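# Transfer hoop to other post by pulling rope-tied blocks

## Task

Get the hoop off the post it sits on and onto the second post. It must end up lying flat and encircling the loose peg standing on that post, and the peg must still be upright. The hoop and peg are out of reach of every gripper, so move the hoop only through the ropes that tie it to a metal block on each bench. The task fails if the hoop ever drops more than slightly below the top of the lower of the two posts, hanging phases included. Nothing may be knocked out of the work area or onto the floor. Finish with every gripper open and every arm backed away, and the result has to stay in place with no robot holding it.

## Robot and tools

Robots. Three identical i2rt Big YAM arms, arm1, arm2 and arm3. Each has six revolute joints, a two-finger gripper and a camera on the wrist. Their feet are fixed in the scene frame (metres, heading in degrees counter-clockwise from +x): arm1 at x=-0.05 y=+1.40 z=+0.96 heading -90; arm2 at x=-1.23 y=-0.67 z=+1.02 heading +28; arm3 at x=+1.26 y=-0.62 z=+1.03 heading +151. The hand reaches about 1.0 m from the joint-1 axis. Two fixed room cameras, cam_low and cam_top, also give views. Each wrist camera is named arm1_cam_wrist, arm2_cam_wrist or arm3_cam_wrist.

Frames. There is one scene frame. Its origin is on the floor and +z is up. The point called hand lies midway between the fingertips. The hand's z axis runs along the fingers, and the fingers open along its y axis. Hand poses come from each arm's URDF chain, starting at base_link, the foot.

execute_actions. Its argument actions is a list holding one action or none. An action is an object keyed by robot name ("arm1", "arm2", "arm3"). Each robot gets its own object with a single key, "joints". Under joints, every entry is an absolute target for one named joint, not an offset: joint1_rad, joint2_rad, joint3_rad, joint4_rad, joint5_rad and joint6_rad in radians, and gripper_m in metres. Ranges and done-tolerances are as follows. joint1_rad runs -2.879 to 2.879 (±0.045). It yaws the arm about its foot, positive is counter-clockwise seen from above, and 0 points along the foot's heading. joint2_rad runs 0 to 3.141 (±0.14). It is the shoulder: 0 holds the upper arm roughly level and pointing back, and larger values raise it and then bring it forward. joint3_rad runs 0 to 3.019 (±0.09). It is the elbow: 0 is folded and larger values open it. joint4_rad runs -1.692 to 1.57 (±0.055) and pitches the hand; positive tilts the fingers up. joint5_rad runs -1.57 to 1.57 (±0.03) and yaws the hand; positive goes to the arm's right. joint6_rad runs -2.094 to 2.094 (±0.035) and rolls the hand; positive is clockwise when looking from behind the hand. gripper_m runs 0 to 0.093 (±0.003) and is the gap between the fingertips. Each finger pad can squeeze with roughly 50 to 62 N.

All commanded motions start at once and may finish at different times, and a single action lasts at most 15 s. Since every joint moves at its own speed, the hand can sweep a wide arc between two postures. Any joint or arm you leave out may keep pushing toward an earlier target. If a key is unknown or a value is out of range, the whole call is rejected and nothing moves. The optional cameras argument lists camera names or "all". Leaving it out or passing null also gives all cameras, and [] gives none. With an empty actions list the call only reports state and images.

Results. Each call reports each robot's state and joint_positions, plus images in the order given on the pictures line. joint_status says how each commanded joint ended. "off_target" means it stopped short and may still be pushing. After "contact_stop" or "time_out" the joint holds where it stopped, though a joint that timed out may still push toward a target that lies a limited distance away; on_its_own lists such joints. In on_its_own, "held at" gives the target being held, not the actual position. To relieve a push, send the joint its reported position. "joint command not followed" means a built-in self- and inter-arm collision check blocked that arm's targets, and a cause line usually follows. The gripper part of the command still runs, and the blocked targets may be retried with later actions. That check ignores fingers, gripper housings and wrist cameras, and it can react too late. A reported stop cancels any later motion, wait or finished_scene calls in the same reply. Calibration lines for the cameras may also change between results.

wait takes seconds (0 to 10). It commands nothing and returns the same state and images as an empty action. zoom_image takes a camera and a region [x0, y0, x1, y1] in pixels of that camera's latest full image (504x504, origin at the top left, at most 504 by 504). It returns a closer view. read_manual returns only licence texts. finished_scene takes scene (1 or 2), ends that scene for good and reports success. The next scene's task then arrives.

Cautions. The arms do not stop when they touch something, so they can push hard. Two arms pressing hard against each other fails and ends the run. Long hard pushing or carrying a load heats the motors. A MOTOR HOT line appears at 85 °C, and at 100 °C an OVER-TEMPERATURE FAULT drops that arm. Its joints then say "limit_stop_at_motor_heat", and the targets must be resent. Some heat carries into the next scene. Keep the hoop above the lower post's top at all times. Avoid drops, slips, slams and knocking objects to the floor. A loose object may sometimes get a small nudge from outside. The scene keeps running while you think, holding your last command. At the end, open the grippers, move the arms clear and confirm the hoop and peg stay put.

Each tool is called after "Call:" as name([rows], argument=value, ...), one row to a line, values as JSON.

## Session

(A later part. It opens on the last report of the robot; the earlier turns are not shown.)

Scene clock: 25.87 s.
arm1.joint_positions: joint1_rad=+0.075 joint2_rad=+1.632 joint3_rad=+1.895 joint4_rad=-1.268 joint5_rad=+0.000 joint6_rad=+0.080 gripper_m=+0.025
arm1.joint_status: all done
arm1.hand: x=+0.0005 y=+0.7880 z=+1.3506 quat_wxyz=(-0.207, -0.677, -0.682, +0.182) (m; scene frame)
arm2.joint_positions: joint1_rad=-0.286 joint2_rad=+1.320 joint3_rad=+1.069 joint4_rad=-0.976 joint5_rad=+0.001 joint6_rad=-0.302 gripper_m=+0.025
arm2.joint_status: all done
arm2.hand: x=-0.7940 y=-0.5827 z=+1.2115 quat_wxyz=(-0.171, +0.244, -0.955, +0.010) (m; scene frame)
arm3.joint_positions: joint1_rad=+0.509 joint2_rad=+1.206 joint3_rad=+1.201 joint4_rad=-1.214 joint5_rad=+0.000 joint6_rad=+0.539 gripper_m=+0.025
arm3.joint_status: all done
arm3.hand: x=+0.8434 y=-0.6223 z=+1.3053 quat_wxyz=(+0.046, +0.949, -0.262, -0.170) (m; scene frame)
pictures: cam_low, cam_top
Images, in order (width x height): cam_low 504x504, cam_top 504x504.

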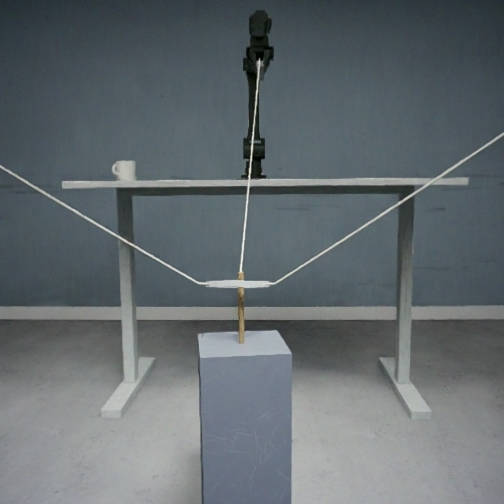

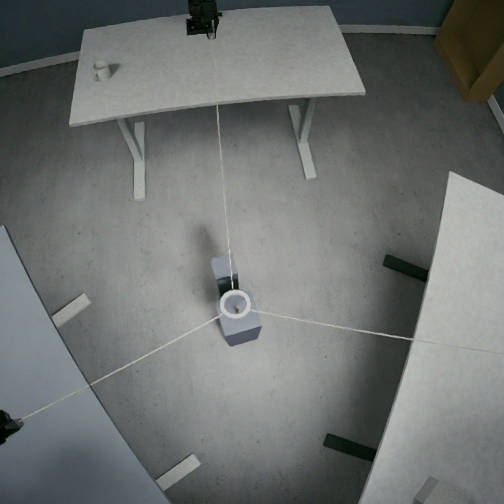

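Possibly still swinging; recheck.

Call:
wait(seconds=2)

Call:
zoom_image(camera="cam_low", region=[150, 200, 330, 360])

Call:
zoom_image(camera="cam_top", region=[160, 210, 310, 360])

Scene clock: 28.07 s.
arm1.joint_positions: joint1_rad=+0.075 joint2_rad=+1.632 joint3_rad=+1.895 joint4_rad=-1.268 joint5_rad=+0.000 joint6_rad=+0.080 gripper_m=+0.025
arm1.joint_status: all done
arm1.hand: x=+0.0005 y=+0.7880 z=+1.3506 quat_wxyz=(-0.207, -0.677, -0.682, +0.182) (m; scene frame)
arm2.joint_positions: joint1_rad=-0.286 joint2_rad=+1.320 joint3_rad=+1.069 joint4_rad=-0.976 joint5_rad=+0.001 joint6_rad=-0.302 gripper_m=+0.025
arm2.joint_status: all done
arm2.hand: x=-0.7940 y=-0.5827 z=+1.2115 quat_wxyz=(-0.171, +0.244, -0.955, +0.010) (m; scene frame)
arm3.joint_positions: joint1_rad=+0.509 joint2_rad=+1.206 joint3_rad=+1.201 joint4_rad=-1.214 joint5_rad=+0.000 joint6_rad=+0.539 gripper_m=+0.025
arm3.joint_status: all done
arm3.hand: x=+0.8434 y=-0.6223 z=+1.3053 quat_wxyz=(+0.046, +0.949, -0.262, -0.170) (m; scene frame)
wait: 2.00 s; at rest by 0.07 s
pictures: arm1_cam_wrist, arm2_cam_wrist, arm3_cam_wrist, cam_low, cam_top
camera_calibration (this result's frames):
arm1_cam_wrist: T_world_to_cam=[[-0.999439, -0.0175248, -0.0285336, 0.0558433], [-0.0195841, 0.997098, 0.0735709, -0.881217], [0.0271615, 0.0740885, -0.996882, 1.4135], [0, 0, 0, 1]] pos_world=[0.000161283, 0.774913, 1.47552]
arm2_cam_wrist: T_world_to_cam=[[0.450948, -0.886073, 0.107334, -0.289154], [-0.865221, -0.404437, 0.296352, -1.275], [-0.219179, -0.226507, -0.949028, 0.968096], [0, 0, 0, 1]] pos_world=[-0.760579, -0.552589, 1.32764]
arm3_cam_wrist: T_world_to_cam=[[0.460823, 0.870011, -0.175277, 0.37956], [0.869783, -0.403476, 0.28405, -1.35208], [0.176407, -0.28335, -0.942652, 1.02579], [0, 0, 0, 1]] pos_world=[0.820149, -0.585095, 1.41755]
Images, in order (width x height): arm1_cam_wrist 504x504, arm2_cam_wrist 504x504, arm3_cam_wrist 504x504, cam_low 504x504, cam_top 504x504.

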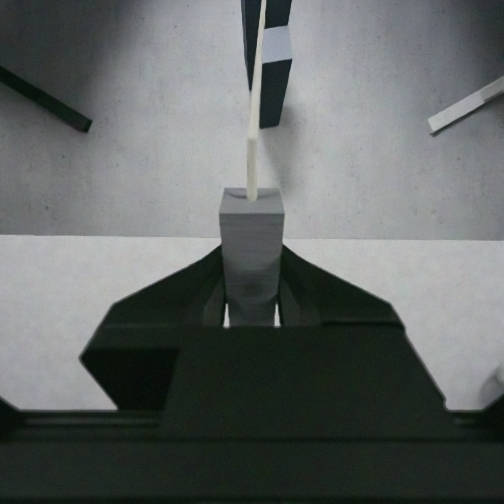

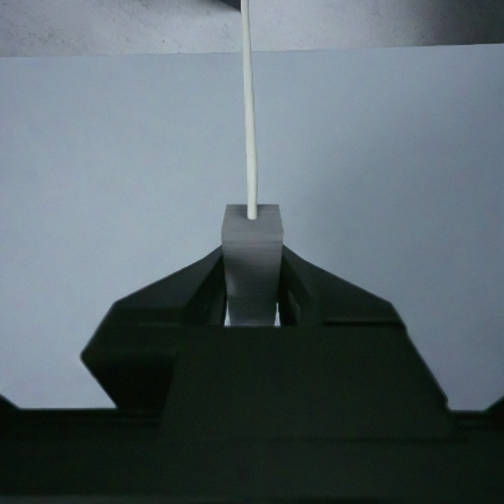

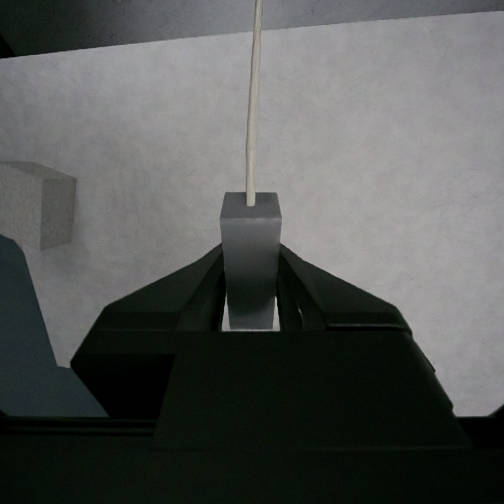

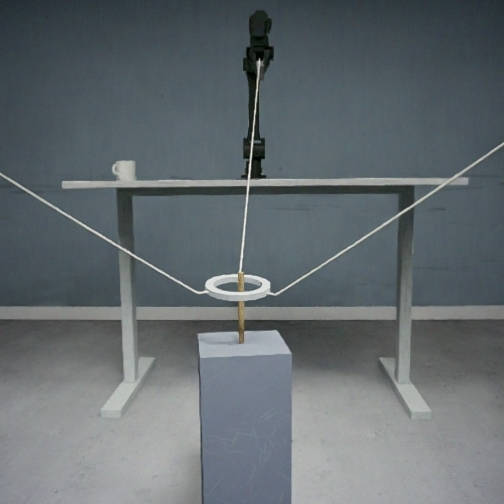

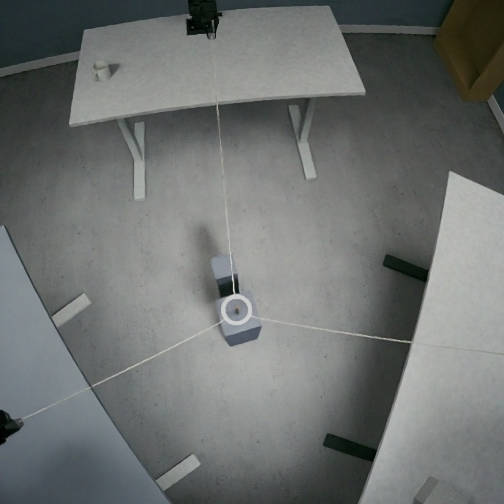

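Region (150, 200, 330, 360) of cam_low's 504x504 image, scaled by 2.800, with more detail than that image has.

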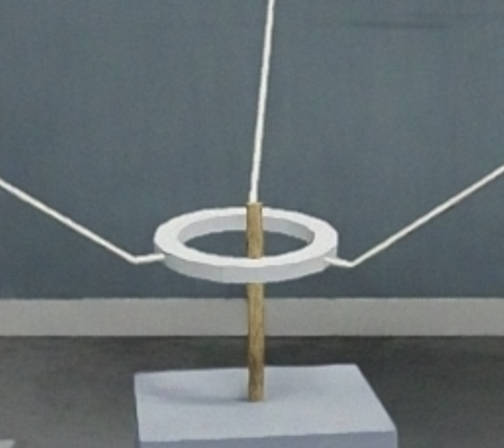

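Region (160, 210, 310, 360) of cam_top's 504x504 image, scaled by 3.360, with more detail than that image has.

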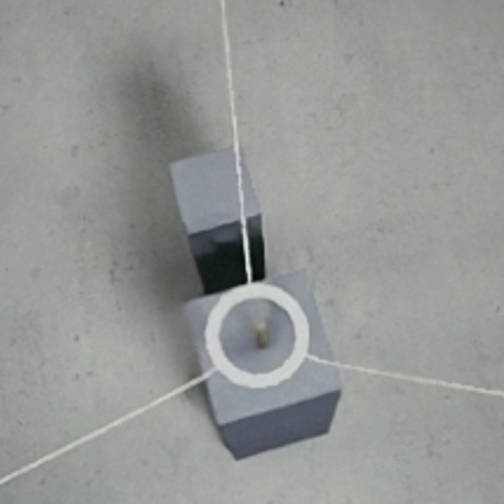

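Call:
wait(seconds=5)

Call:
execute_actions([
  {"arm1":{"joints":{"joint2_rad":1.665,"joint3_rad":1.76,"joint4_rad":-1.03}},"arm2":{"joints":{"joint1_rad":-0.268,"joint2_rad":1.463,"joint3_rad":1.03,"joint4_rad":-0.712}},"arm3":{"joints":{"joint1_rad":0.474,"joint2_rad":1.26,"joint3_rad":1.054,"joint4_rad":-0.953}}},
], cameras=["cam_low","cam_top"])

Call:
zoom_image(camera="cam_low", region=[150, 230, 330, 390])

Call:
zoom_image(camera="cam_top", region=[160, 210, 310, 360])

Scene clock: 33.63 s.
arm1.joint_positions: joint1_rad=+0.075 joint2_rad=+1.632 joint3_rad=+1.895 joint4_rad=-1.268 joint5_rad=+0.000 joint6_rad=+0.080 gripper_m=+0.025
arm1.joint_status: all done
arm1.hand: x=+0.0005 y=+0.7880 z=+1.3506 quat_wxyz=(-0.207, -0.677, -0.682, +0.182) (m; scene frame)
arm2.joint_positions: joint1_rad=-0.286 joint2_rad=+1.320 joint3_rad=+1.069 joint4_rad=-0.976 joint5_rad=+0.001 joint6_rad=-0.302 gripper_m=+0.025
arm2.joint_status: all done
arm2.hand: x=-0.7940 y=-0.5827 z=+1.2115 quat_wxyz=(-0.171, +0.244, -0.955, +0.010) (m; scene frame)
arm3.joint_positions: joint1_rad=+0.509 joint2_rad=+1.206 joint3_rad=+1.201 joint4_rad=-1.214 joint5_rad=+0.000 joint6_rad=+0.539 gripper_m=+0.025
arm3.joint_status: all done
arm3.hand: x=+0.8434 y=-0.6223 z=+1.3053 quat_wxyz=(+0.046, +0.949, -0.262, -0.170) (m; scene frame)
wait: 5.00 s; at rest from the start
pictures: arm1_cam_wrist, arm2_cam_wrist, arm3_cam_wrist, cam_low, cam_top
camera_calibration (this result's frames):
arm1_cam_wrist: T_world_to_cam=[[-0.999439, -0.0175248, -0.0285336, 0.0558433], [-0.0195841, 0.997098, 0.0735709, -0.881217], [0.0271615, 0.0740885, -0.996882, 1.4135], [0, 0, 0, 1]] pos_world=[0.000161283, 0.774913, 1.47552]
arm2_cam_wrist: T_world_to_cam=[[0.450948, -0.886073, 0.107334, -0.289154], [-0.865221, -0.404437, 0.296352, -1.275], [-0.219179, -0.226507, -0.949028, 0.968096], [0, 0, 0, 1]] pos_world=[-0.760579, -0.552589, 1.32764]
arm3_cam_wrist: T_world_to_cam=[[0.460823, 0.870011, -0.175277, 0.37956], [0.869783, -0.403476, 0.28405, -1.35208], [0.176407, -0.28335, -0.942652, 1.02579], [0, 0, 0, 1]] pos_world=[0.820149, -0.585095, 1.41755]
Images, in order (width x height): arm1_cam_wrist 504x504, arm2_cam_wrist 504x504, arm3_cam_wrist 504x504, cam_low 504x504, cam_top 504x504.

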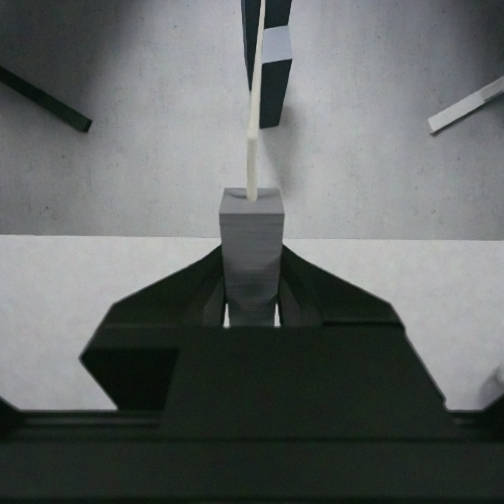

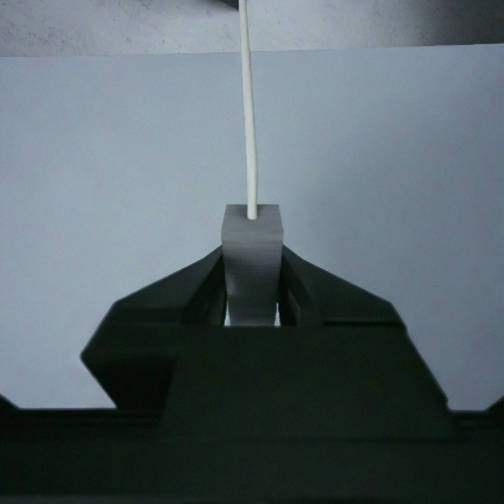

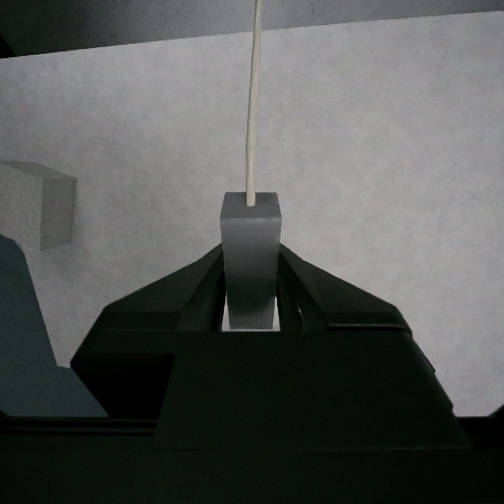

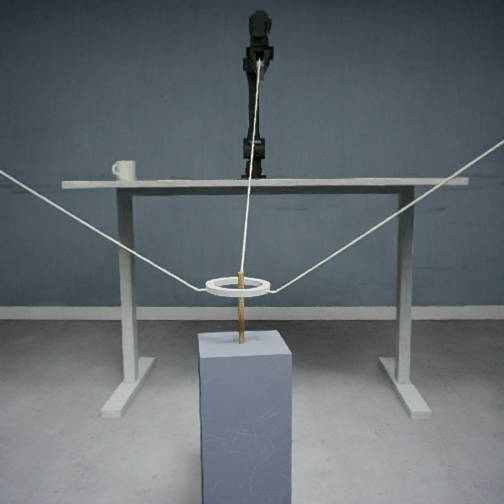

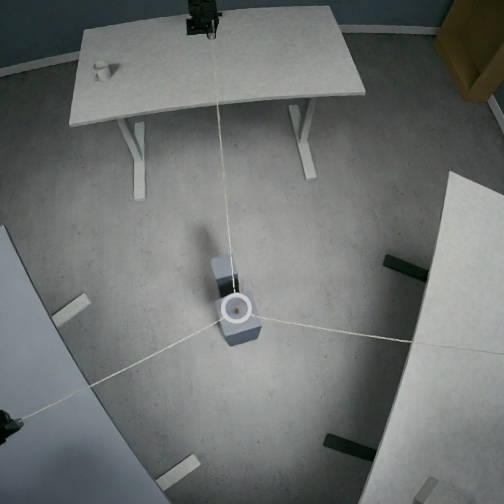

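Scene clock: 34.73 s.
arm1.joint_positions: joint1_rad=+0.075 joint2_rad=+1.699 joint3_rad=+1.729 joint4_rad=-1.051 joint5_rad=+0.000 joint6_rad=+0.080 gripper_m=+0.025
arm1.joint_status: all done
arm1.hand: x=+0.0023 y=+0.7544 z=+1.2532 quat_wxyz=(-0.201, -0.679, -0.684, +0.177) (m; scene frame)
arm2.joint_positions: joint1_rad=-0.277 joint2_rad=+1.482 joint3_rad=+1.013 joint4_rad=-0.730 joint5_rad=+0.001 joint6_rad=-0.302 gripper_m=+0.025
arm2.joint_status: all done
arm2.hand: x=-0.7563 y=-0.5707 z=+1.1353 quat_wxyz=(-0.185, +0.247, -0.951, +0.010) (m; scene frame)
arm3.joint_positions: joint1_rad=+0.476 joint2_rad=+1.273 joint3_rad=+1.047 joint4_rad=-0.975 joint5_rad=+0.000 joint6_rad=+0.539 gripper_m=+0.025
arm3.joint_status: all done
arm3.hand: x=+0.8234 y=-0.6077 z=+1.2270 quat_wxyz=(+0.046, +0.943, -0.277, -0.179) (m; scene frame)
pictures: cam_low, cam_top
Images, in order (width x height): cam_low 504x504, cam_top 504x504.

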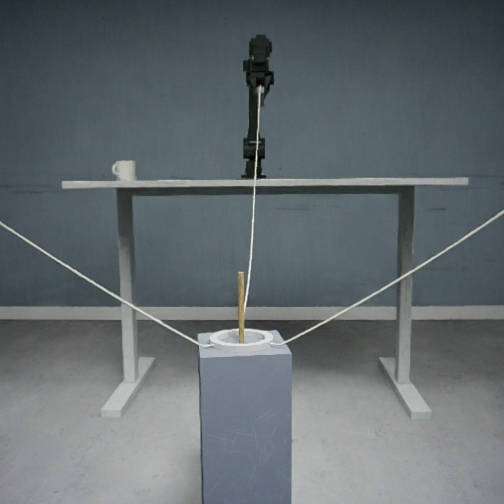

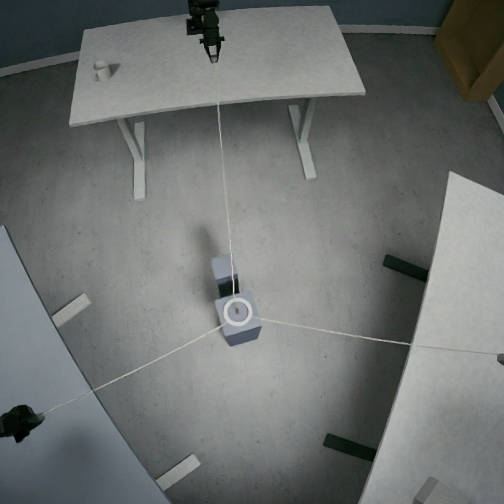

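Region (150, 230, 330, 390) of cam_low's 504x504 image, scaled by 2.800, with more detail than that image has.

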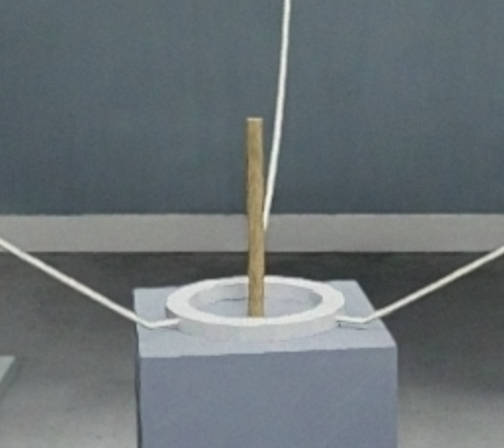

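Region (160, 210, 310, 360) of cam_top's 504x504 image, scaled by 3.360, with more detail than that image has.

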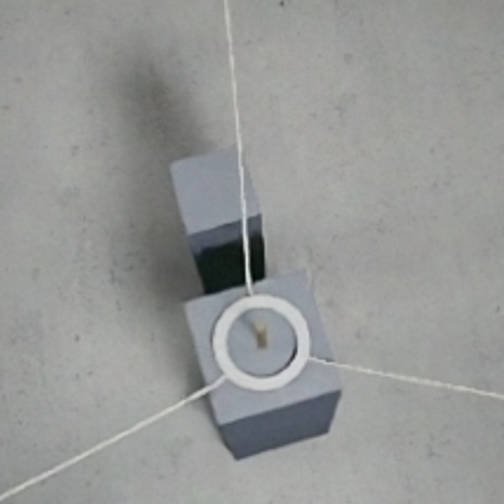

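Call:
execute_actions([
  {"arm1":{"joints":{"joint2_rad":1.972,"joint3_rad":1.537,"joint4_rad":-1.095}},"arm2":{"joints":{"joint2_rad":2.098,"joint3_rad":1.56,"joint4_rad":-0.967,"joint6_rad":-0.27}},"arm3":{"joints":{"joint1_rad":0.3,"joint2_rad":2.11,"joint3_rad":1.555,"joint4_rad":-0.955,"joint6_rad":0.3}}},
], cameras=["arm1_cam_wrist","arm2_cam_wrist","arm3_cam_wrist","cam_top"])

Scene clock: 36.70 s.
arm1.joint_positions: joint1_rad=+0.072 joint2_rad=+1.990 joint3_rad=+1.525 joint4_rad=-1.088 joint5_rad=-0.003 joint6_rad=+0.080 gripper_m=+0.025
arm1.joint_status: all done
arm1.hand: x=-0.0070 y=+0.8198 z=+0.9865 quat_wxyz=(-0.001, -0.707, -0.708, +0.006) (m; scene frame)
arm2.joint_positions: joint1_rad=-0.277 joint2_rad=+2.119 joint3_rad=+1.513 joint4_rad=-0.958 joint5_rad=+0.001 joint6_rad=-0.277 gripper_m=+0.025
arm2.joint_status: all done
arm2.hand: x=-0.6517 y=-0.5489 z=+0.9785 quat_wxyz=(-0.004, +0.240, -0.971, +0.001) (m; scene frame)
arm3.joint_positions: joint1_rad=+0.293 joint2_rad=+2.137 joint3_rad=+1.508 joint4_rad=-0.960 joint5_rad=+0.000 joint6_rad=+0.313 gripper_m=+0.025
arm3.joint_status: all done
arm3.hand: x=+0.6869 y=-0.4959 z=+0.9730 quat_wxyz=(-0.001, +0.965, -0.261, +0.008) (m; scene frame)
pictures: arm1_cam_wrist, arm2_cam_wrist, arm3_cam_wrist, cam_top
camera_calibration (this result's frames):
arm1_cam_wrist: T_world_to_cam=[[-0.999953, -0.00424361, 0.00875496, -0.00921932], [0.00163867, 0.813548, 0.581495, -1.23677], [-0.00959022, 0.581482, -0.813503, 0.45126], [0, 0, 0, 1]] pos_world=[-0.00286454, 0.743735, 1.08636]
arm2_cam_wrist: T_world_to_cam=[[0.456549, -0.889613, 0.0123293, -0.203676], [-0.72383, -0.36334, 0.586562, -1.23845], [-0.517333, -0.276718, -0.809811, 0.42777], [0, 0, 0, 1]] pos_world=[-0.582138, -0.512799, 1.07535]
arm3_cam_wrist: T_world_to_cam=[[0.484848, 0.874598, -0.000486118, 0.099248], [0.712028, -0.394401, 0.580916, -1.24656], [0.507877, -0.282002, -0.813963, 0.423734], [0, 0, 0, 1]] pos_world=[0.624258, -0.458952, 1.0691]
Images, in order (width x height): arm1_cam_wrist 504x504, arm2_cam_wrist 504x504, arm3_cam_wrist 504x504, cam_top 504x504.

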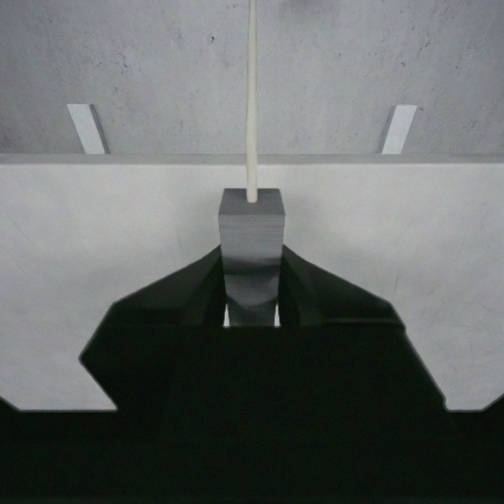

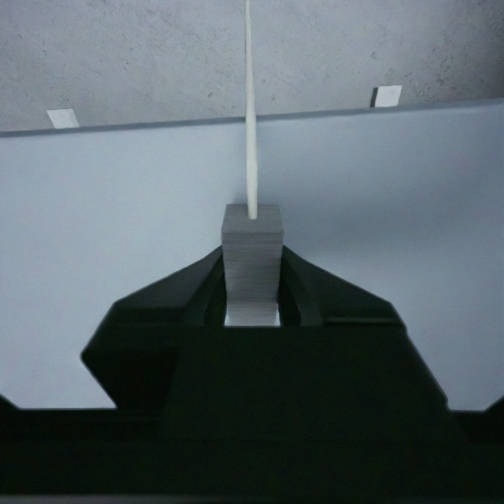

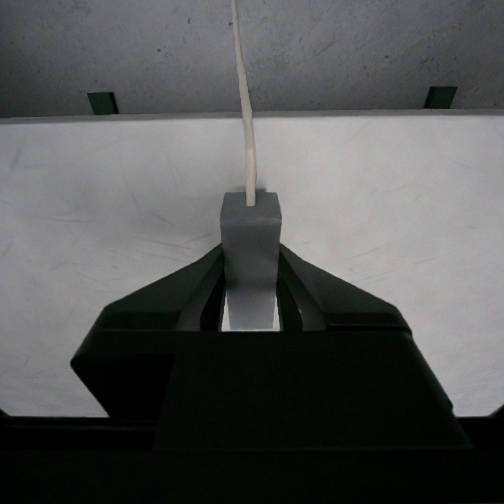

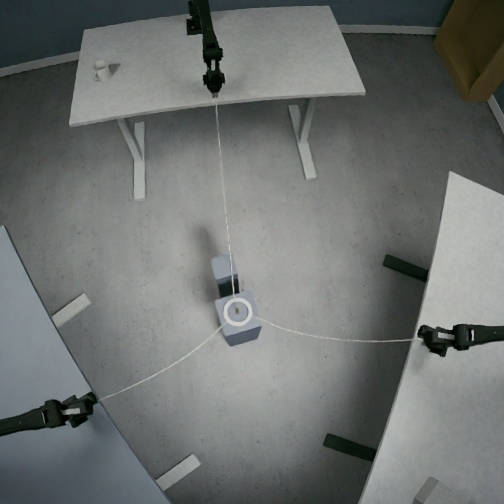

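Call:
execute_actions([
  {"arm1":{"joints":{"joint2_rad":2.015,"joint3_rad":1.52}},"arm2":{"joints":{"joint3_rad":1.505}},"arm3":{"joints":{"joint3_rad":1.49}}},
], cameras=[])

Scene clock: 37.73 s.
arm1.joint_positions: joint1_rad=+0.072 joint2_rad=+2.019 joint3_rad=+1.510 joint4_rad=-1.089 joint5_rad=-0.002 joint6_rad=+0.079 gripper_m=+0.025
arm1.joint_status: all done
arm1.hand: x=-0.0082 y=+0.8299 z=+0.9649 quat_wxyz=(+0.016, -0.707, -0.707, -0.008) (m; scene frame)
arm2.joint_positions: joint1_rad=-0.277 joint2_rad=+2.118 joint3_rad=+1.502 joint4_rad=-0.958 joint5_rad=+0.001 joint6_rad=-0.277 gripper_m=+0.025
arm2.joint_status: all done
arm2.hand: x=-0.6567 y=-0.5499 z=+0.9753 quat_wxyz=(+0.002, +0.240, -0.971, +0.001) (m; scene frame)
arm3.joint_positions: joint1_rad=+0.293 joint2_rad=+2.137 joint3_rad=+1.499 joint4_rad=-0.960 joint5_rad=+0.000 joint6_rad=+0.313 gripper_m=+0.025
arm3.joint_status: all done
arm3.hand: x=+0.6909 y=-0.4968 z=+0.9704 quat_wxyz=(-0.001, +0.965, -0.261, +0.013) (m; scene frame)
pictures: none
No camera images: the call's "cameras" was empty. Leave "cameras" out to get every camera's image.

Call:
execute_actions([
  {"arm1":{"joints":{"gripper_m":0.07}},"arm2":{"joints":{"gripper_m":0.07}},"arm3":{"joints":{"gripper_m":0.07}}},
], cameras=[])

Call:
execute_actions([
  {"arm1":{"joints":{"joint2_rad":1.65}},"arm2":{"joints":{"joint2_rad":1.75}},"arm3":{"joints":{"joint2_rad":1.75}}},
], cameras=["cam_low","cam_top"])

Scene clock: 38.67 s.
arm1.joint_positions: joint1_rad=+0.070 joint2_rad=+2.019 joint3_rad=+1.510 joint4_rad=-1.089 joint5_rad=+0.001 joint6_rad=+0.079 gripper_m=+0.070
arm1.joint_status: all done
arm1.hand: x=-0.0098 y=+0.8298 z=+0.9649 quat_wxyz=(+0.017, -0.707, -0.707, -0.007) (m; scene frame)
arm2.joint_positions: joint1_rad=-0.277 joint2_rad=+2.111 joint3_rad=+1.502 joint4_rad=-0.958 joint5_rad=+0.001 joint6_rad=-0.277 gripper_m=+0.070
arm2.joint_status: all done
arm2.hand: x=-0.6554 y=-0.5497 z=+0.9794 quat_wxyz=(-0.002, +0.239, -0.971, +0.001) (m; scene frame)
arm3.joint_positions: joint1_rad=+0.293 joint2_rad=+2.136 joint3_rad=+1.499 joint4_rad=-0.960 joint5_rad=+0.000 joint6_rad=+0.312 gripper_m=+0.070
arm3.joint_status: all done
arm3.hand: x=+0.6908 y=-0.4968 z=+0.9706 quat_wxyz=(-0.001, +0.965, -0.261, +0.013) (m; scene frame)
pictures: none
No camera images: the call's "cameras" was empty. Leave "cameras" out to get every camera's image.

Scene clock: 40.13 s.
arm1.joint_positions: joint1_rad=+0.070 joint2_rad=+1.657 joint3_rad=+1.497 joint4_rad=-1.090 joint5_rad=+0.001 joint6_rad=+0.079 gripper_m=+0.070
arm1.joint_status: all done
arm1.hand: x=-0.0074 y=+0.8257 z=+1.1624 quat_wxyz=(-0.115, -0.698, -0.699, +0.106) (m; scene frame)
arm2.joint_positions: joint1_rad=-0.277 joint2_rad=+1.745 joint3_rad=+1.490 joint4_rad=-0.959 joint5_rad=+0.001 joint6_rad=-0.277 gripper_m=+0.070
arm2.joint_status: all done
arm2.hand: x=-0.6350 y=-0.5452 z=+1.1882 quat_wxyz=(-0.177, +0.236, -0.956, +0.007) (m; scene frame)
arm3.joint_positions: joint1_rad=+0.293 joint2_rad=+1.730 joint3_rad=+1.488 joint4_rad=-0.960 joint5_rad=+0.000 joint6_rad=+0.312 gripper_m=+0.070
arm3.joint_status: all done
arm3.hand: x=+0.6660 y=-0.4916 z=+1.2025 quat_wxyz=(+0.009, +0.949, -0.256, -0.184) (m; scene frame)
pictures: cam_low, cam_top
Images, in order (width x height): cam_low 504x504, cam_top 504x504.

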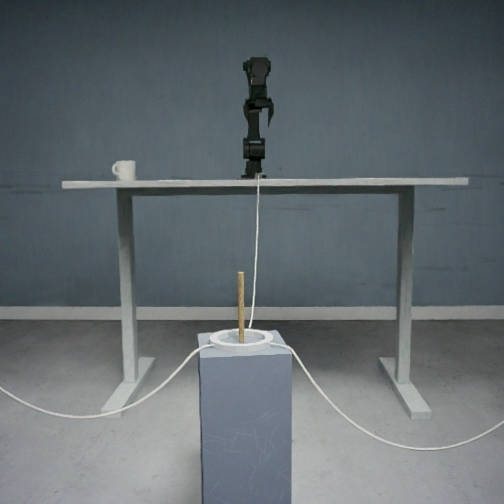

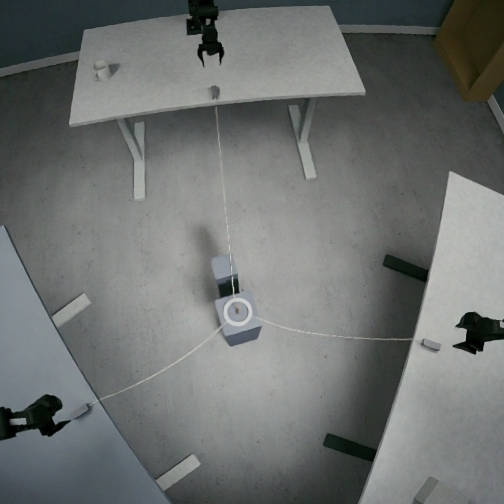

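Call:
finished_scene(scene=2)

The scene is finished: the task was done.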